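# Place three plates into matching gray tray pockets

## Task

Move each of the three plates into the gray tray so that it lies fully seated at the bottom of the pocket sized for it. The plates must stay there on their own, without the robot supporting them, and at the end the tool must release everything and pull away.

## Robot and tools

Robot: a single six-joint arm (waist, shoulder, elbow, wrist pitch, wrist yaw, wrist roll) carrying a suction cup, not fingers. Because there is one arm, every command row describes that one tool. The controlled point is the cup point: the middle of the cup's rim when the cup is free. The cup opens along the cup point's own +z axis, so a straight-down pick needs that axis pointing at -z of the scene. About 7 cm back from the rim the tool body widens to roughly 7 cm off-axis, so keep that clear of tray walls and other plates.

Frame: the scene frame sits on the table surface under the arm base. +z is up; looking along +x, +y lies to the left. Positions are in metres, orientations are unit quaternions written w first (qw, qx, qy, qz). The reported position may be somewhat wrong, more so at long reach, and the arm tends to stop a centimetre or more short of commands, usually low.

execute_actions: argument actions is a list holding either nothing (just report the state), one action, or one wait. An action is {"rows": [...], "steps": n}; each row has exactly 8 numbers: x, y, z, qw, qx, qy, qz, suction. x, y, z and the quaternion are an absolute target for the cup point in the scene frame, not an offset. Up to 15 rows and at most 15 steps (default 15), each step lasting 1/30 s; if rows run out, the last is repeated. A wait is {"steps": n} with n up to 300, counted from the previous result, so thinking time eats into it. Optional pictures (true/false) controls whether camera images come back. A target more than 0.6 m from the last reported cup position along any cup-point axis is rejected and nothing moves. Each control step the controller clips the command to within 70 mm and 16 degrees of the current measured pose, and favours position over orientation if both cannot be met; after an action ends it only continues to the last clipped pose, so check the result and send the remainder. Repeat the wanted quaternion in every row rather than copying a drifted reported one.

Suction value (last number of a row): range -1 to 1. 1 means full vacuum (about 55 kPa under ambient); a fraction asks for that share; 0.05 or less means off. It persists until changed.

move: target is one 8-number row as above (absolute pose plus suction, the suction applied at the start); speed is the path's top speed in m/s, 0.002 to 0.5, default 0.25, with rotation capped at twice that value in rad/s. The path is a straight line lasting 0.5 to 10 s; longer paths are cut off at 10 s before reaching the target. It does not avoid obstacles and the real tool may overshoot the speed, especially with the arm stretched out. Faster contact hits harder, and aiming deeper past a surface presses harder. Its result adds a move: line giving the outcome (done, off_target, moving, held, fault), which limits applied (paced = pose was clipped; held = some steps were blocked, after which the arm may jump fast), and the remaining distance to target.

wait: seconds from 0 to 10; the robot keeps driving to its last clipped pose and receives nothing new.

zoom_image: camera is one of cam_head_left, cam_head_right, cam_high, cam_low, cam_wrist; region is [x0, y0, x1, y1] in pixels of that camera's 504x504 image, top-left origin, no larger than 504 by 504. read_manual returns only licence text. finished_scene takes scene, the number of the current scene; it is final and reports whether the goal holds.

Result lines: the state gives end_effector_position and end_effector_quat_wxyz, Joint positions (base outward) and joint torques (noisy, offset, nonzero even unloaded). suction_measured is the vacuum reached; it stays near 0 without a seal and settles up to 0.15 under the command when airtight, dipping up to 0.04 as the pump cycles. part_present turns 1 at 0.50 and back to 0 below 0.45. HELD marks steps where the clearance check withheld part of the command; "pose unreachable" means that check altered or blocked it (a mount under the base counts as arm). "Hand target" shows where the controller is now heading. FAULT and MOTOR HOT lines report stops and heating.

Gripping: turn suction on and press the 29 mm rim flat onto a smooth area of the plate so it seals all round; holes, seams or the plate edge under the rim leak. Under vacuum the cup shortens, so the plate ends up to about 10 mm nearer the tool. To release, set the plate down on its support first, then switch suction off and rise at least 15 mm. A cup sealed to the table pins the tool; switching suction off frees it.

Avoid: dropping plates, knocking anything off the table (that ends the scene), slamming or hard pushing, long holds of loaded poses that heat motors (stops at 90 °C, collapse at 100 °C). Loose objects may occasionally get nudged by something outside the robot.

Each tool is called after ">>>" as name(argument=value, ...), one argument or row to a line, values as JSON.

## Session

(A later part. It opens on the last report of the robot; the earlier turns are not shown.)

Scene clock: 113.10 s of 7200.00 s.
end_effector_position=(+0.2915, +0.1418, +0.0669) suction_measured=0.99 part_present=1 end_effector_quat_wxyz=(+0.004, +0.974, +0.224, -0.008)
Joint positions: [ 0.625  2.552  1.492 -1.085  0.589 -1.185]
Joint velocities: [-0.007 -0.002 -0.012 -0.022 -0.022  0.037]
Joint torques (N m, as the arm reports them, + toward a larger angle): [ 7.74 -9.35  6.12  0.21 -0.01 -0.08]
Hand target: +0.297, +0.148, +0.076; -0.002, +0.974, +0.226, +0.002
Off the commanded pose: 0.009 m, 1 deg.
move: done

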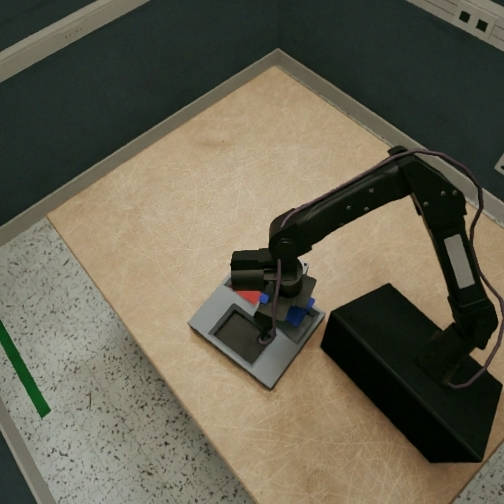

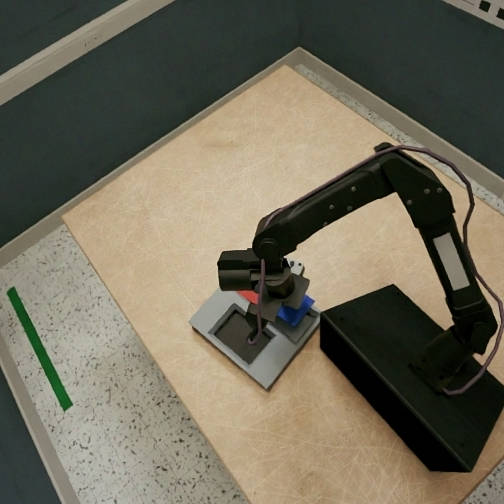

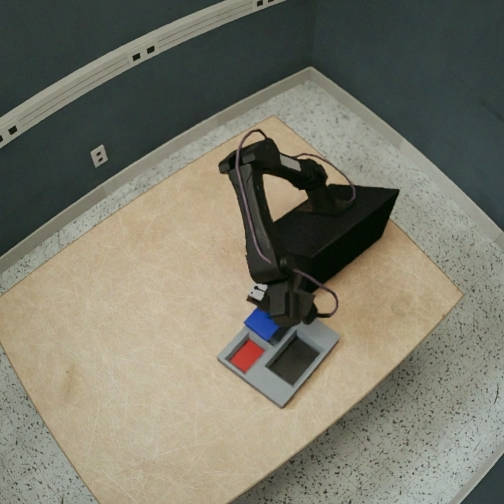

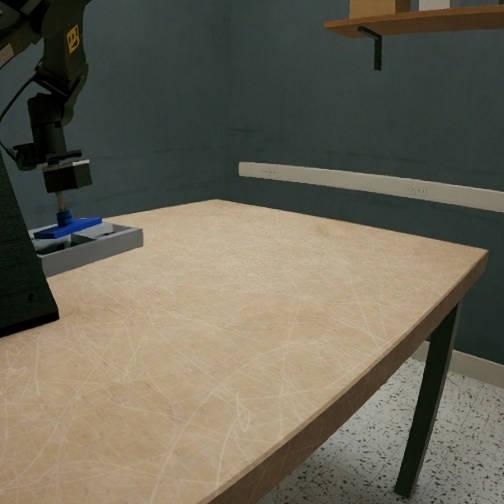

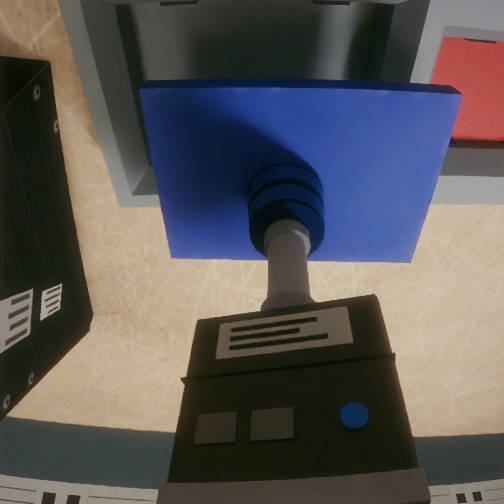

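>>> move(
  target=[0.273,0.156,0.063,0,0.974,0.225,0,1],
  speed=0.06,
)

Scene clock: 115.23 s of 7200.00 s.
end_effector_position=(+0.2759, +0.1495, +0.0598) suction_measured=0.99 part_present=1 end_effector_quat_wxyz=(+0.003, +0.975, +0.222, -0.008)
Joint positions: [ 0.652  2.552  1.43  -1.034  0.572 -1.155]
Joint velocities: [-0.002  0.007  0.007  0.066  0.022  0.037]
Joint torques (N m, as the arm reports them, + toward a larger angle): [ 8.05 -8.9   3.51  0.34  0.1   0.06]
Hand target: +0.273, +0.157, +0.063; -0.000, +0.974, +0.225, +0.000
Off the commanded pose: 0.008 m, 1 deg.
move: done

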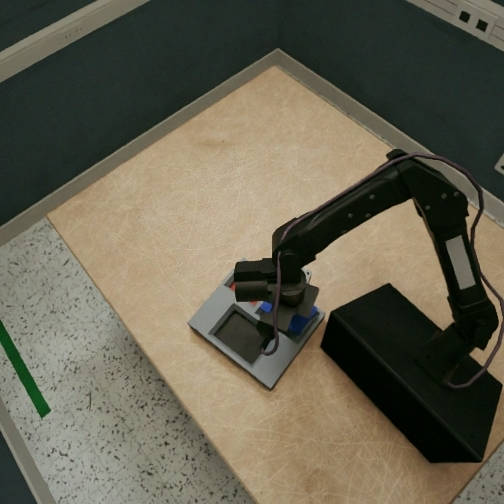

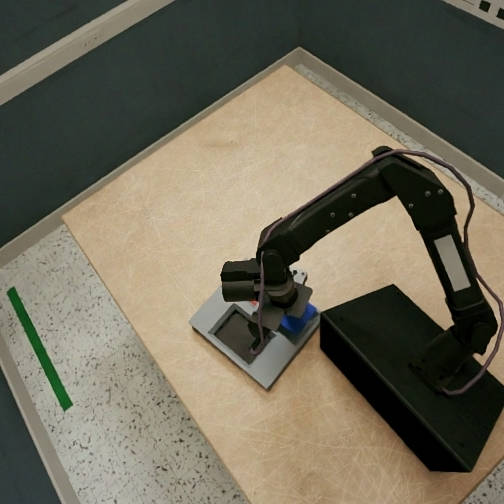

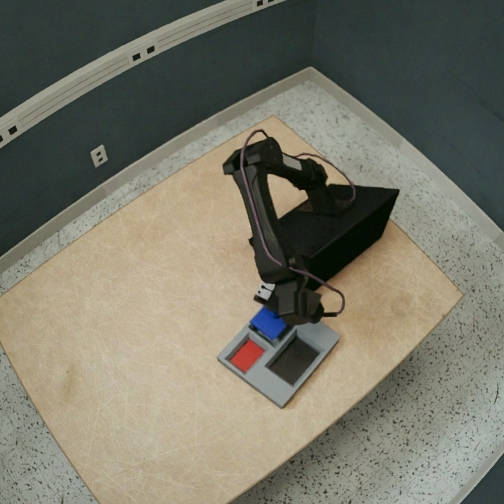

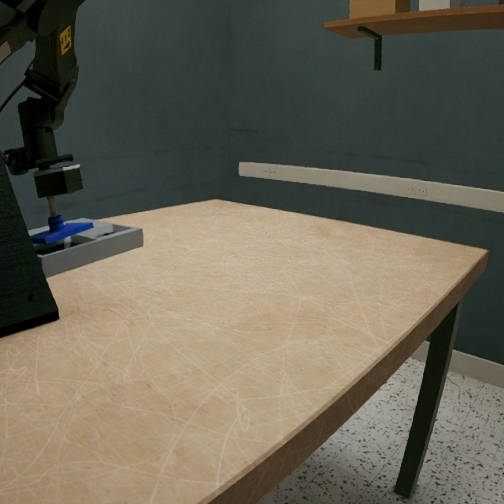

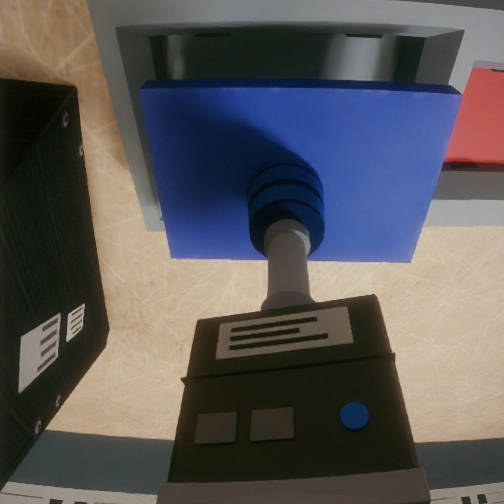

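>>> move(
  target=[0.27,0.163,0.051,0,0.973,0.23,0,1],
  speed=0.04,
)

Scene clock: 117.07 s of 7200.00 s.
end_effector_position=(+0.2725, +0.1554, +0.0476) suction_measured=0.96 part_present=1 end_effector_quat_wxyz=(+0.002, +0.975, +0.220, -0.009)
Joint positions: [ 0.646  2.578  1.412 -0.99   0.572 -1.157]
Joint velocities: [-0.002 -0.002 -0.002  0.022  0.007 -0.022]
Joint torques (N m, as the arm reports them, + toward a larger angle): [ 8.56 -9.08  3.54  0.37  0.06 -0.01]
Hand target: +0.270, +0.163, +0.051; +0.000, +0.973, +0.230, -0.000
Off the commanded pose: 0.009 m, 2 deg.
move: done

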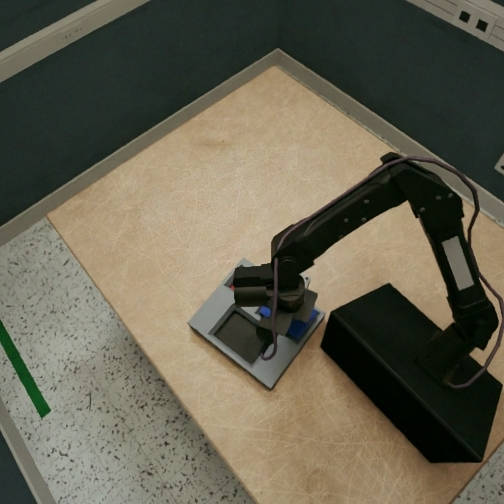

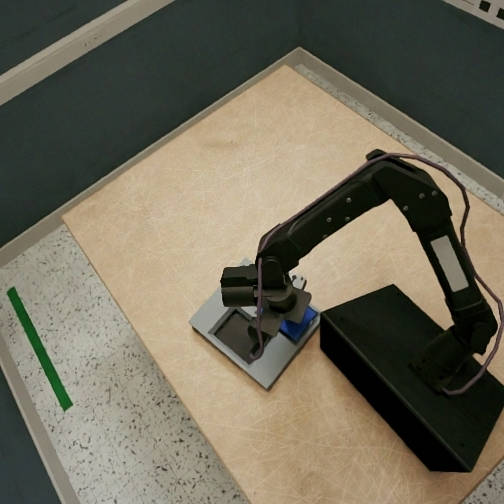

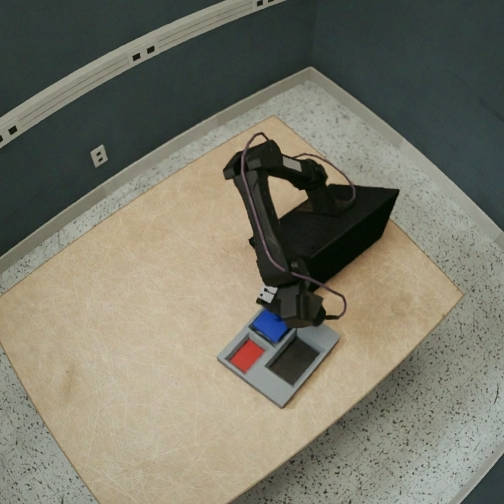

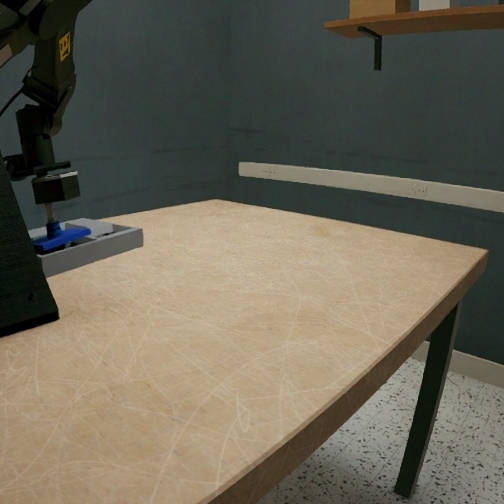

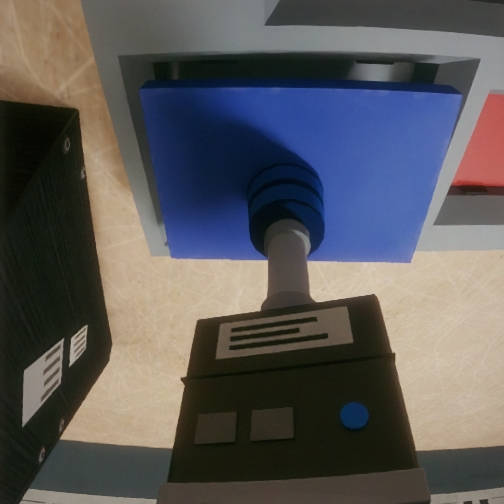

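>>> move(
  target=[0.27,0.163,0.026,0,0.972,0.234,0,1],
  speed=0.03,
)

Scene clock: 119.20 s of 7200.00 s.
end_effector_position=(+0.2741, +0.1576, +0.0293) suction_measured=0.98 part_present=1 end_effector_quat_wxyz=(+0.002, +0.974, +0.227, -0.001)
Joint positions: [ 0.624  2.595  1.366 -0.899  0.594 -1.201]
Joint velocities: [-0.022  0.002 -0.002  0.007 -0.007  0.066]
Joint torques (N m, as the arm reports them, + toward a larger angle): [ 7.1  -8.07  2.9   0.49  0.06  0.06]
Hand target: +0.270, +0.163, +0.026; +0.000, +0.972, +0.234, -0.000
Off the commanded pose: 0.008 m, 1 deg.
move: done

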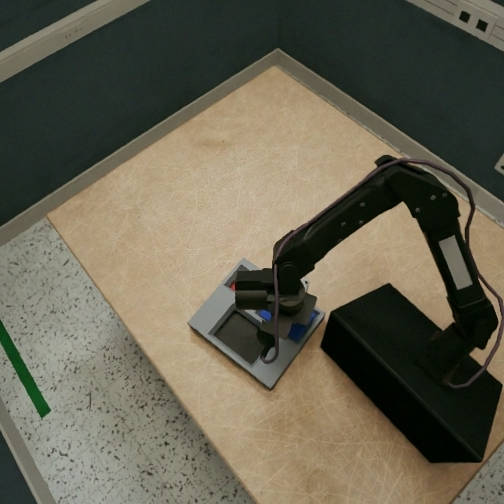

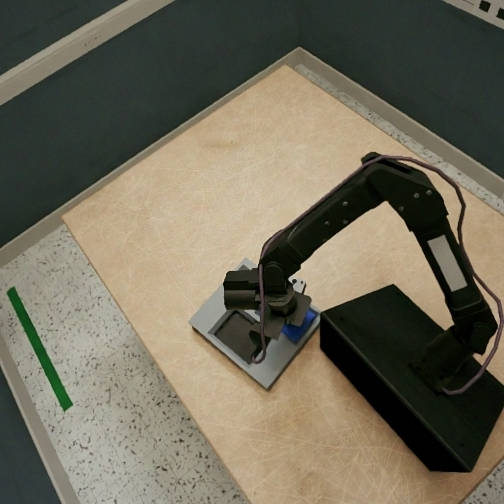

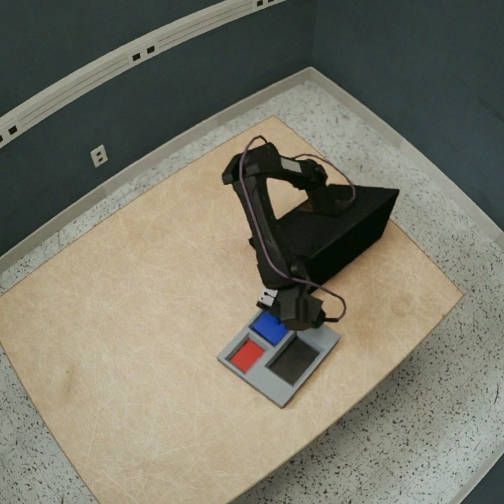

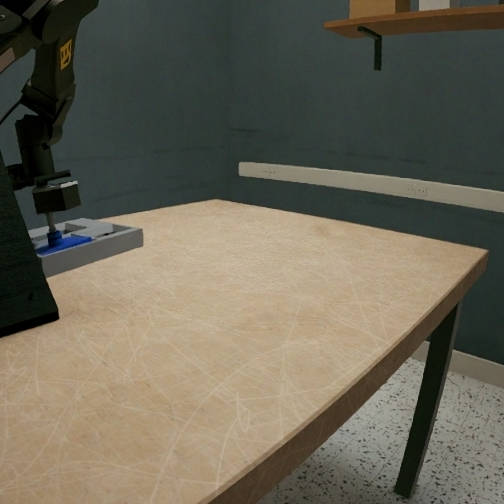

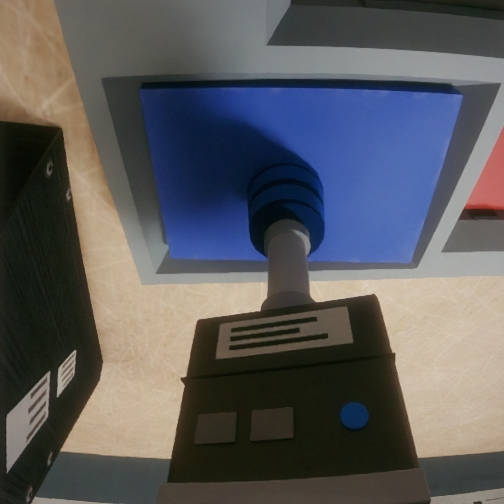

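>>> move(
  target=[0.266,0.162,-0.012,0,0.972,0.234,0,1],
  speed=0.025,
)

Scene clock: 122.37 s of 7200.00 s.
end_effector_position=(+0.2757, +0.1582, +0.0125) suction_measured=0.98 part_present=1 end_effector_quat_wxyz=(-0.001, +0.973, +0.230, +0.012)
Joint positions: [ 0.599  2.595  1.3   -0.788  0.615 -1.25 ]
Joint velocities: [-0.007 -0.002  0.002  0.007  0.007 -0.11 ]
Joint torques (N m, as the arm reports them, + toward a larger angle): [ 4.66 -4.39  1.14  0.91  0.14 -0.15]
Hand target: +0.265, +0.161, -0.010; +0.000, +0.972, +0.234, -0.001
Off the commanded pose: 0.027 m, 1 deg.
move: off_target

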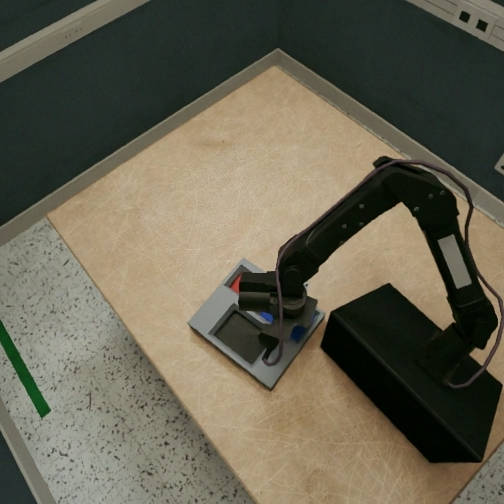

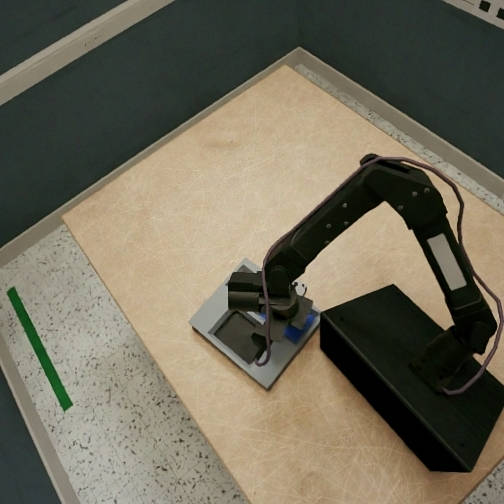

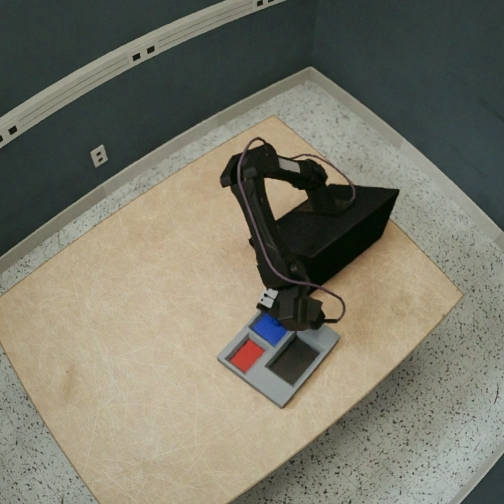

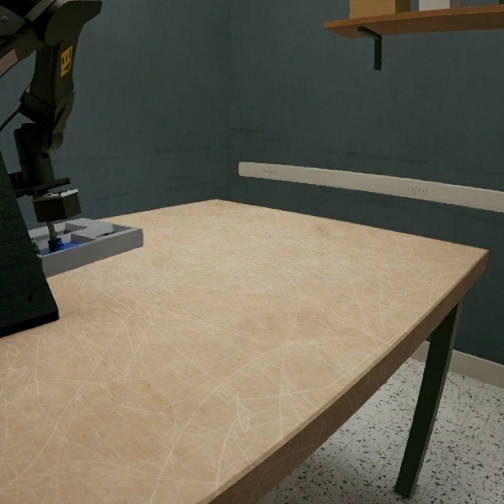

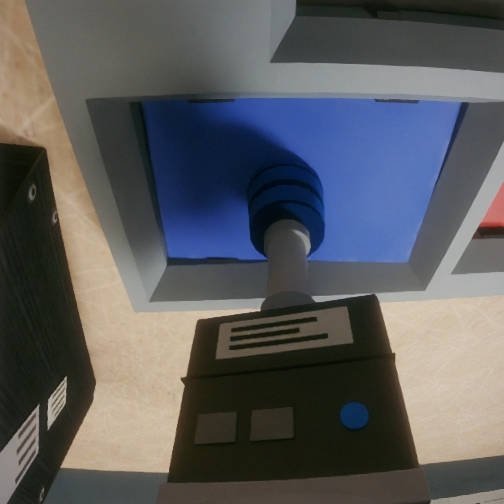

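>>> move(
  target=[0.27,0.16,-0.024,0,0.972,0.234,0,1],
  speed=0.04,
)

>>> execute_actions(
  actions=[
    {"rows":[[0.276,0.159,0.012,0,0.972,0.234,0,0]],"steps":10},
  ],
  pictures=false,
)

>>> move(
  target=[0.28,0.155,0.1,0,0.972,0.234,0,0],
  speed=0.15,
)

>>> move(
  target=[0.33,-0.05,0.13,0,0.972,0.234,0,0],
)

>>> zoom_image(
  camera="cam_high",
  region=[210,285,350,415],
)

>>> zoom_image(
  camera="cam_head_left",
  region=[180,250,330,400],
)

Scene clock: 127.67 s of 7200.00 s.
end_effector_position=(+0.2774, +0.1582, +0.0078) suction_measured=0.98 part_present=1 end_effector_quat_wxyz=(-0.006, +0.972, +0.236, +0.011)
Joint positions: [ 0.583  2.595  1.292 -0.763  0.614 -1.284]
Joint velocities: [-0.012 -0.012 -0.007 -0.037 -0.007 -0.022]
Joint torques (N m, as the arm reports them, + toward a larger angle): [ 3.41 -3.37  0.97  1.21  0.3  -0.16]
Hand target: +0.268, +0.159, -0.021; +0.001, +0.972, +0.234, -0.001
Off the commanded pose: 0.033 m, 1 deg.
move: off_target

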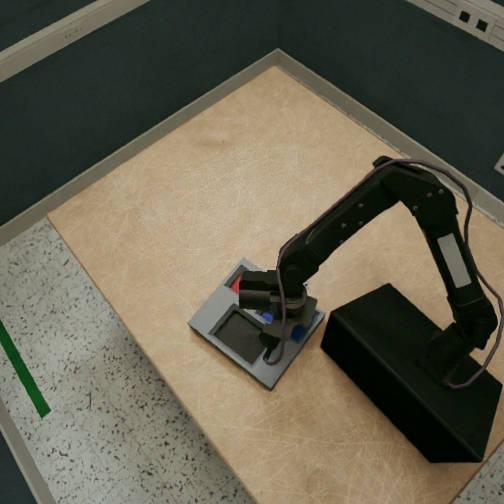

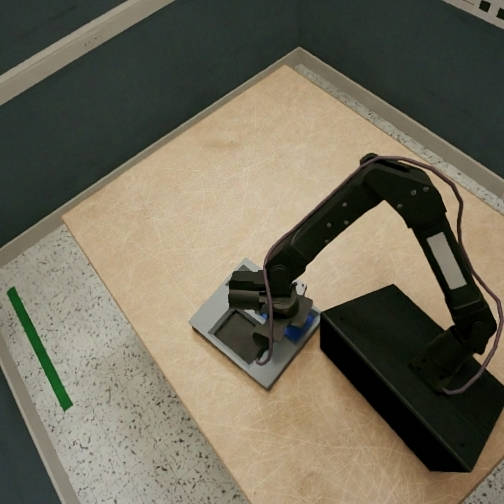

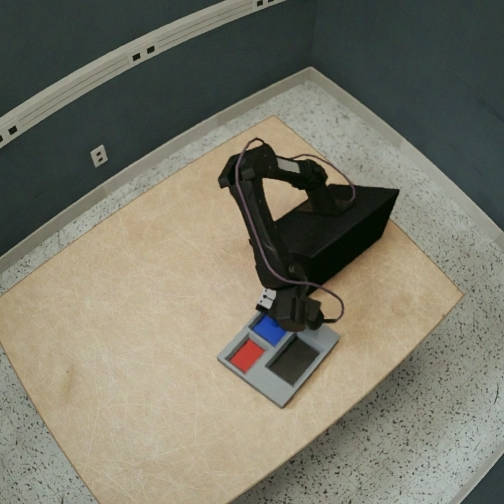

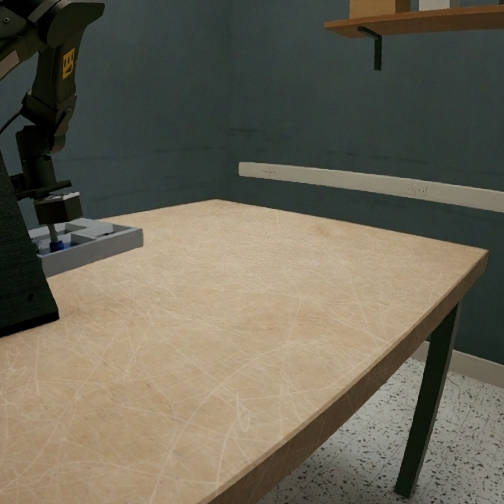

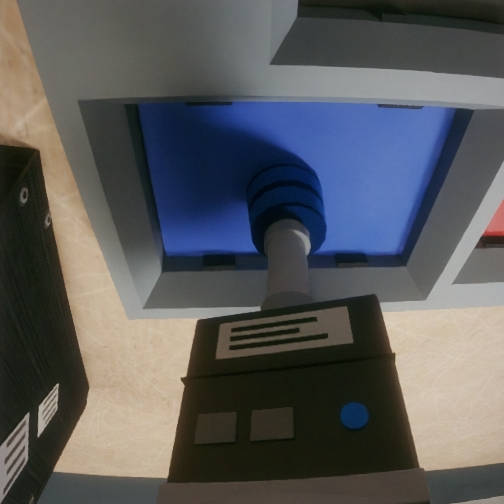

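Scene clock: 128.00 s of 7200.00 s.
end_effector_position=(+0.2772, +0.1572, +0.0142) suction_measured=0.00 part_present=0 end_effector_quat_wxyz=(-0.006, +0.973, +0.232, +0.004)
Joint positions: [ 0.588  2.595  1.321 -0.813  0.604 -1.259]
Joint velocities: [-0.007 -0.002  0.012 -0.051 -0.037  0.051]
Joint torques (N m, as the arm reports them, + toward a larger angle): [ 7.06 -7.04  4.77  0.19  0.14  0.01]
Hand target: +0.276, +0.159, +0.012; -0.000, +0.972, +0.234, +0.000
Off the commanded pose: 0.003 m, 1 deg.
Steps of this call (steps 1 to 10: all 10 steps of this action). Readings (end_effector_position | what the end effector reports):
1: (+0.2777, +0.1581, +0.0093) | suction_measured=0.14 part_present=0
2: (+0.2788, +0.1582, +0.0114) | suction_measured=0.00 part_present=0
4: (+0.2782, +0.1576, +0.0135) | suction_measured=0.00 part_present=0
8: (+0.2774, +0.1572, +0.0141) | suction_measured=0.00 part_present=0
10: the state above

Scene clock: 129.50 s of 7200.00 s.
end_effector_position=(+0.2748, +0.1490, +0.0858) suction_measured=0.00 part_present=0 end_effector_quat_wxyz=(+0.010, +0.971, +0.239, -0.013)
Joint positions: [ 0.694  2.553  1.517 -1.162  0.554 -1.138]
Joint velocities: [-0.002 -0.007 -0.002  0.051  0.037  0.037]
Joint torques (N m, as the arm reports them, + toward a larger angle): [  7.86 -10.93   5.9    0.09   0.07   0.06]
Hand target: +0.280, +0.154, +0.100; -0.001, +0.972, +0.234, +0.000
Off the commanded pose: 0.016 m, 2 deg.
move: off_target

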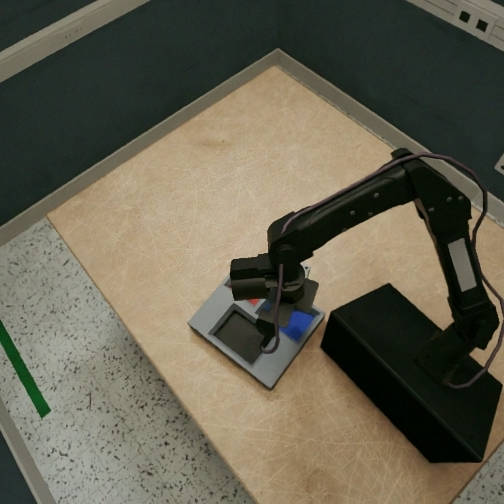

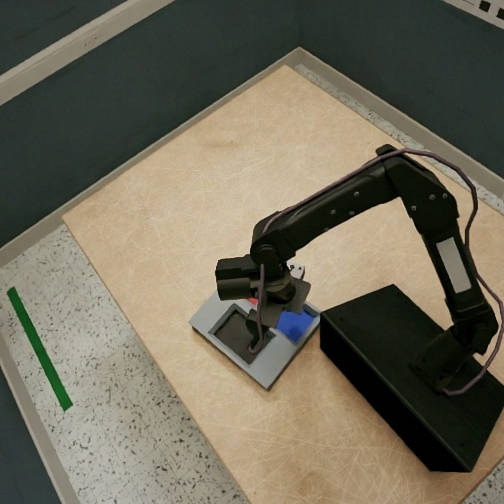

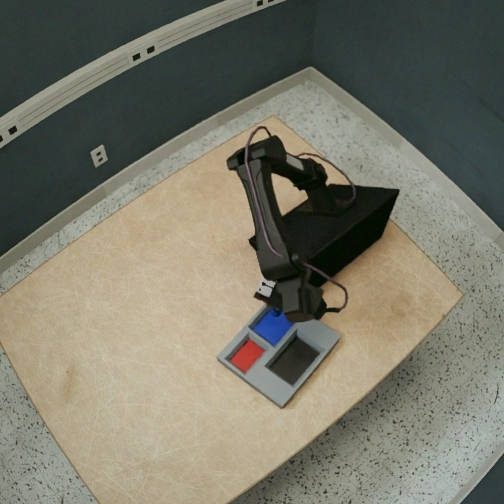

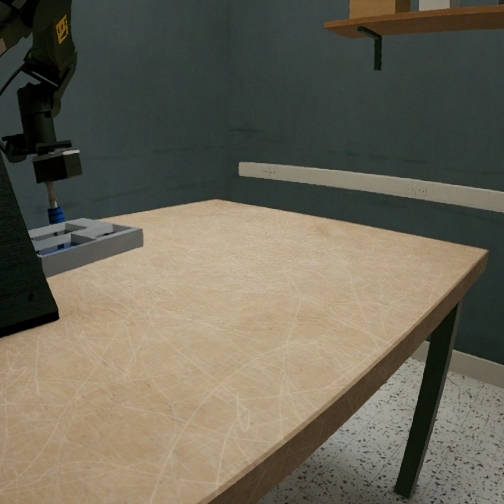

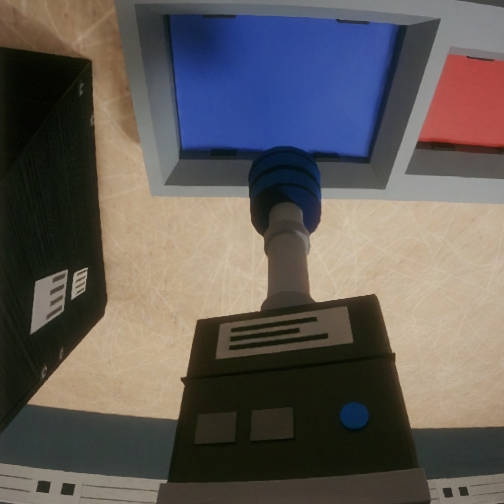

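Scene clock: 131.00 s of 7200.00 s.
end_effector_position=(+0.3210, -0.0513, +0.1166) suction_measured=0.00 part_present=0 end_effector_quat_wxyz=(+0.001, +0.973, +0.231, -0.016)
Joint positions: [ 0.333  2.064  1.45  -1.346  0.712 -1.517]
Joint velocities: [-0.027 -0.007  0.012 -0.037 -0.051 -0.051]
Joint torques (N m, as the arm reports them, + toward a larger angle): [ 8.31 -7.93  5.56  0.13  0.12 -0.07]
Hand target: +0.326, -0.053, +0.128; +0.002, +0.972, +0.234, -0.001
Off the commanded pose: 0.016 m, 2 deg.
move: off_target

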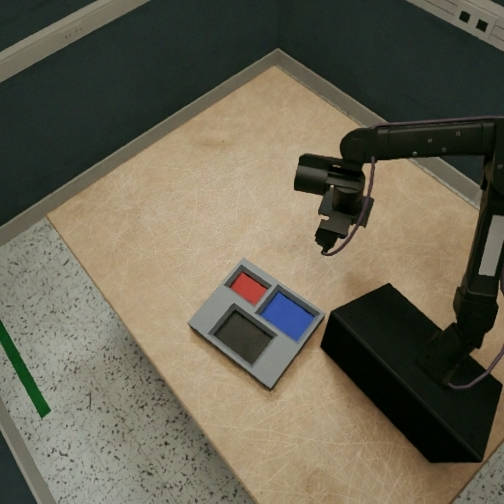

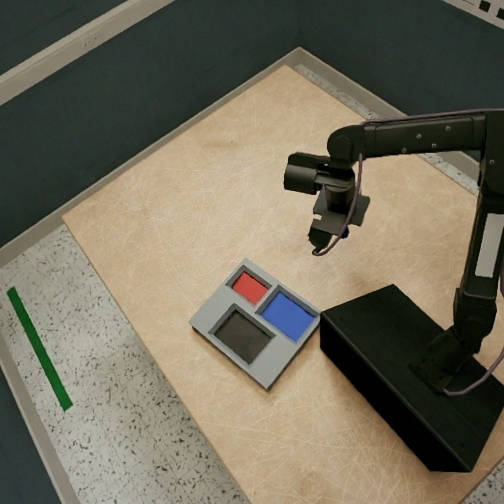

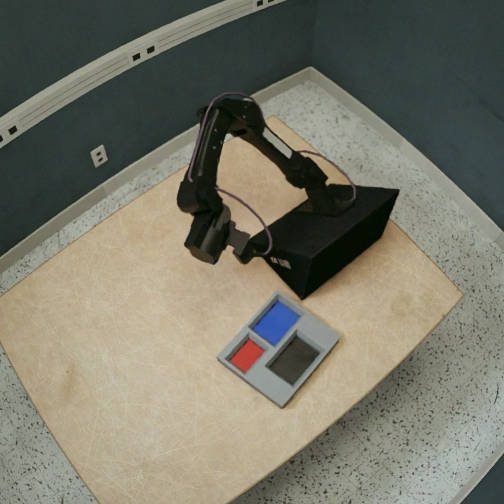

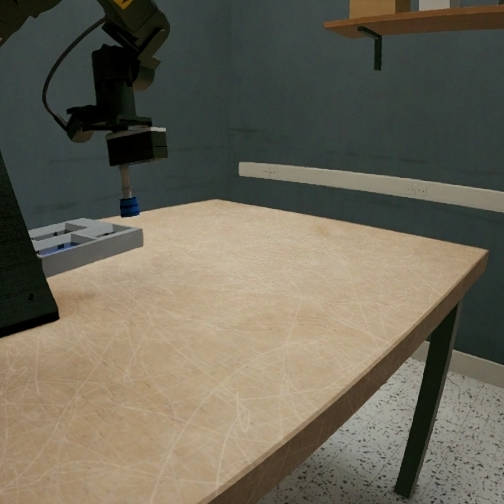

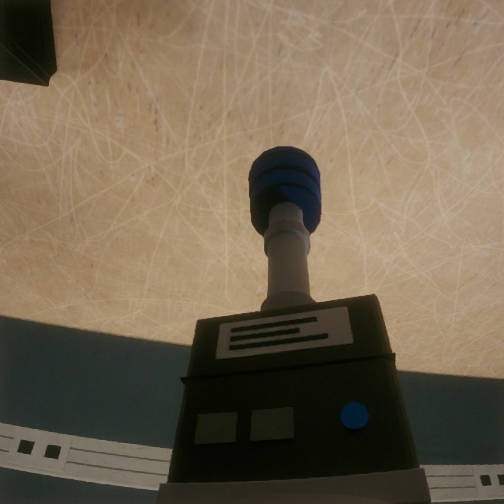

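Region (210, 285, 350, 415) of cam_high's 504x504 image, scaled by 3.600, with more detail than that image has; it fills the top 468 rows of this view, and the rest is white.

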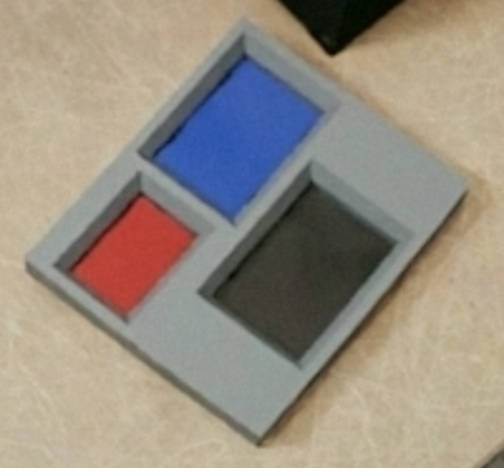

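Region (180, 250, 330, 400) of cam_head_left's 504x504 image, scaled by 3.360, with more detail than that image has.

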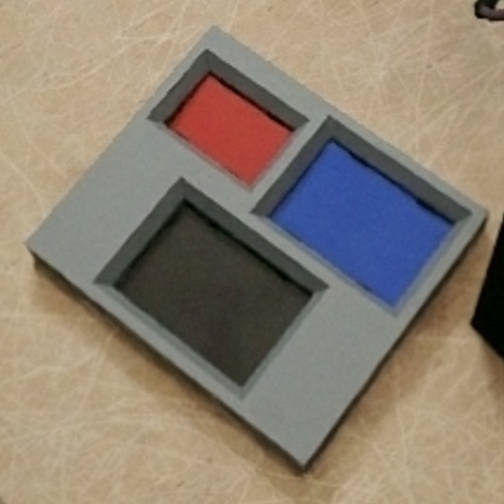

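>>> move(
  target=[0.285,0.16,0.075,0,0.972,0.234,0,0],
)

>>> move(
  target=[0.278,0.163,-0.033,0,0.972,0.234,0,0],
  speed=0.05,
)

>>> move(
  target=[0.3,0.12,0.14,0,0.972,0.234,0,0],
  speed=0.2,
)

Scene clock: 138.67 s of 7200.00 s.
end_effector_position=(+0.2833, +0.1535, +0.0689) suction_measured=0.00 part_present=0 end_effector_quat_wxyz=(+0.008, +0.971, +0.241, -0.011)
Joint positions: [ 0.661  2.586  1.515 -1.104  0.572 -1.177]
Joint velocities: [-0.002 -0.002 -0.012 -0.007 -0.007  0.007]
Joint torques (N m, as the arm reports them, + toward a larger angle): [ 7.81 -9.28  5.95  0.3   0.1   0.03]
Hand target: +0.289, +0.163, +0.076; -0.002, +0.972, +0.235, +0.001
Off the commanded pose: 0.009 m, 2 deg.
After step 90, 3.20 s passed at rest.
move: done

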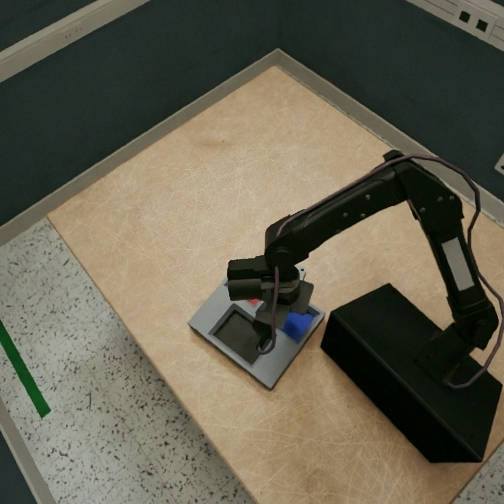

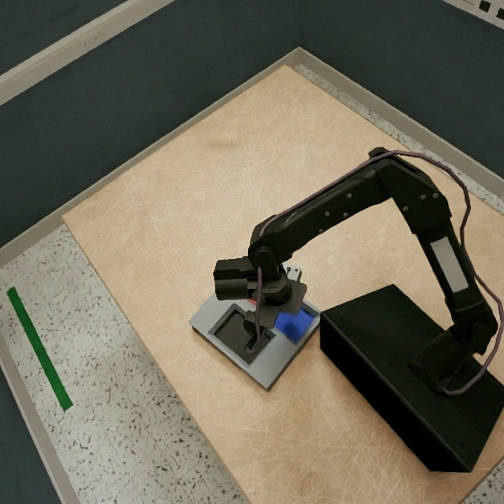

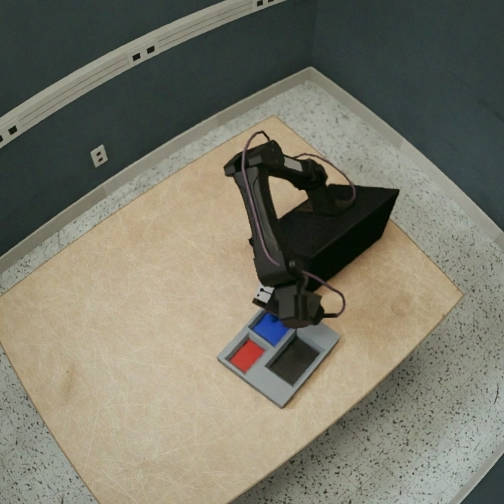

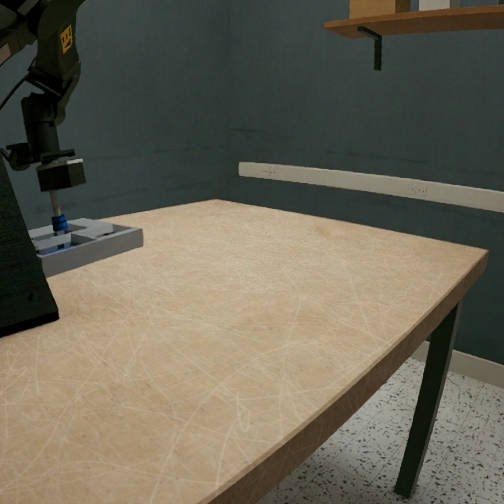

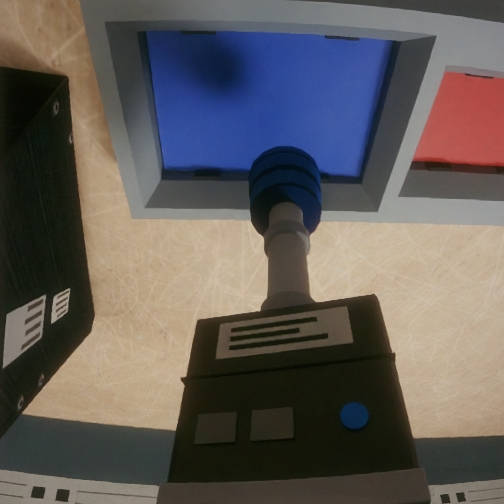

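Scene clock: 140.97 s of 7200.00 s.
end_effector_position=(+0.2833, +0.1537, +0.0051) suction_measured=0.00 part_present=0 end_effector_quat_wxyz=(+0.008, +0.968, +0.250, +0.005)
Joint positions: [ 0.57   2.624  1.337 -0.803  0.637 -1.308]
Joint velocities: [-0.007 -0.012 -0.002 -0.007  0.051  0.066]
Joint torques (N m, as the arm reports them, + toward a larger angle): [ 2.97 -3.14  0.32  1.63  0.22 -0.09]
Hand target: +0.275, +0.161, -0.029; +0.002, +0.972, +0.234, -0.003
Off the commanded pose: 0.040 m, 2 deg.
move: off_target

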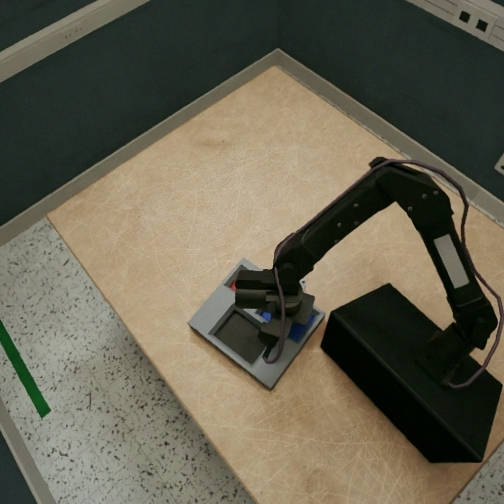

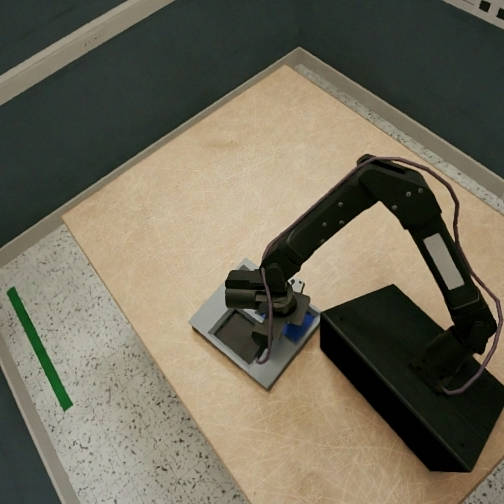

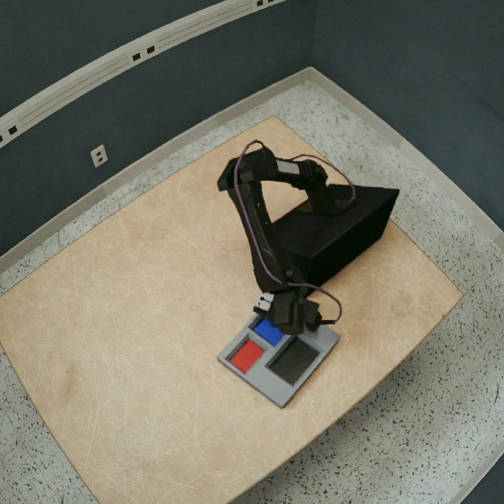

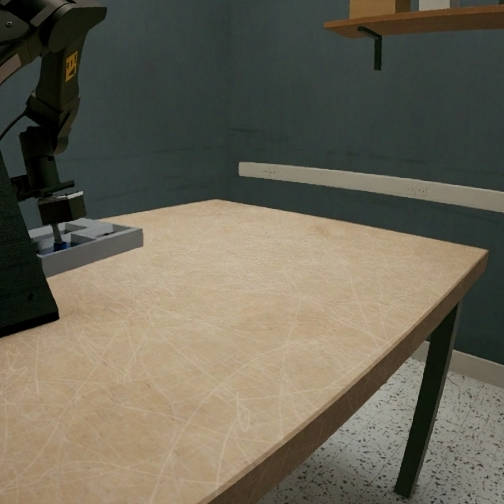

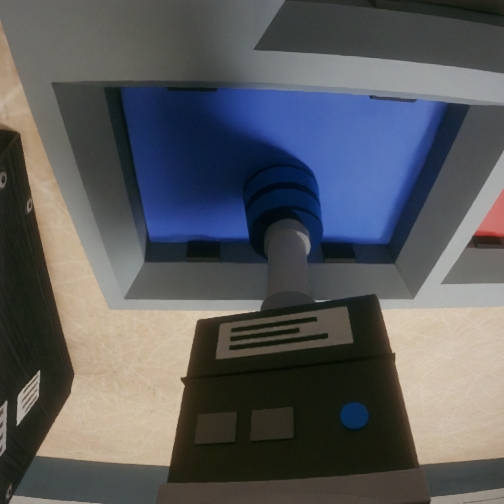

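Scene clock: 142.40 s of 7200.00 s.
end_effector_position=(+0.2961, +0.1133, +0.1257) suction_measured=0.00 part_present=0 end_effector_quat_wxyz=(+0.009, +0.971, +0.237, -0.013)
Joint positions: [ 0.662  2.468  1.62  -1.333  0.57  -1.166]
Joint velocities: [-0.012 -0.002 -0.007 -0.022  0.022  0.022]
Joint torques (N m, as the arm reports them, + toward a larger angle): [ 8.42 -9.91  5.91  0.06  0.07  0.1 ]
Hand target: +0.299, +0.118, +0.140; -0.001, +0.972, +0.234, +0.000
Off the commanded pose: 0.016 m, 2 deg.
move: off_target

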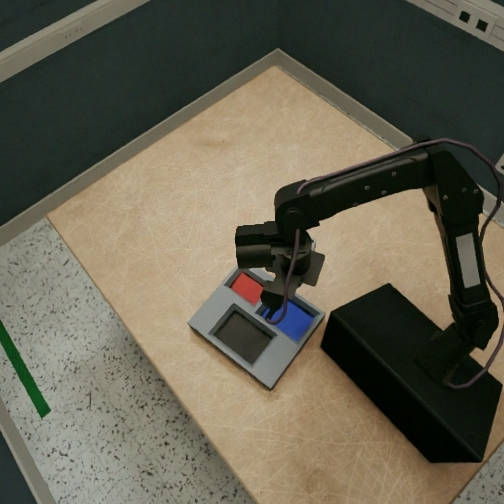

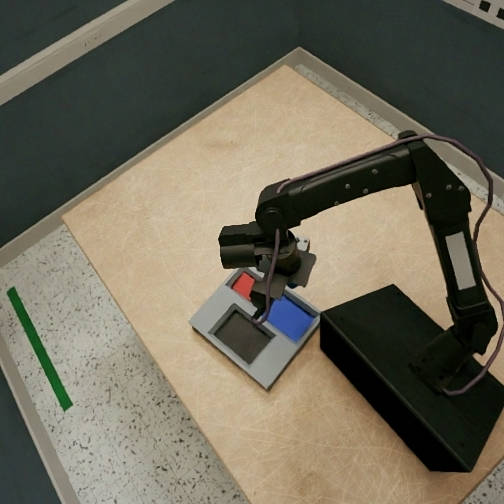

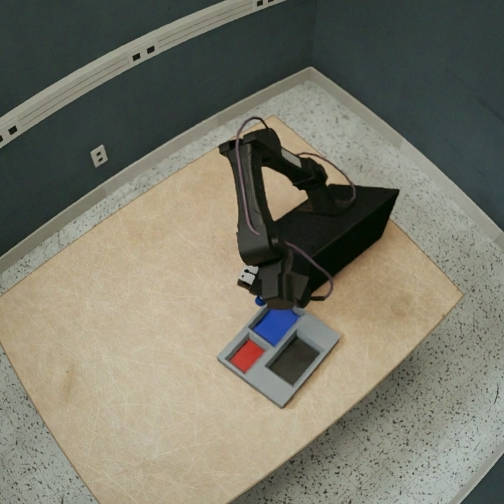

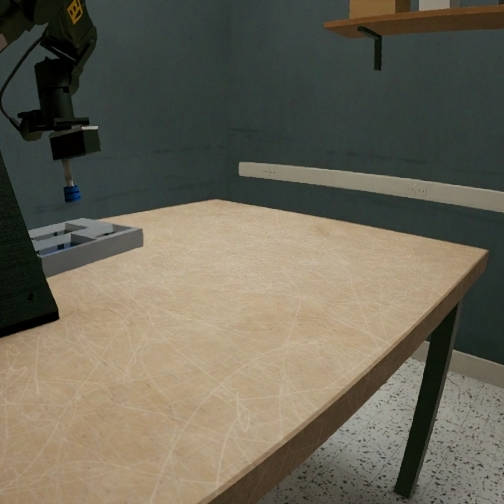

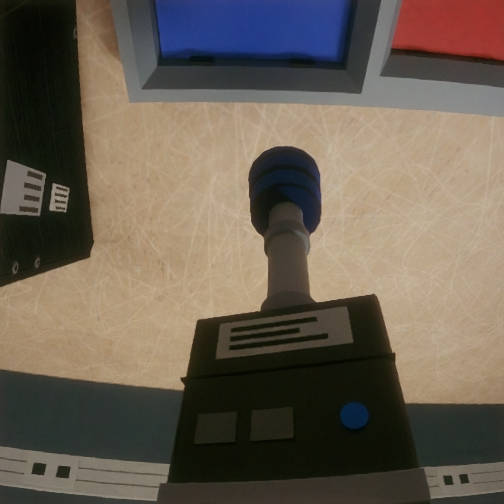

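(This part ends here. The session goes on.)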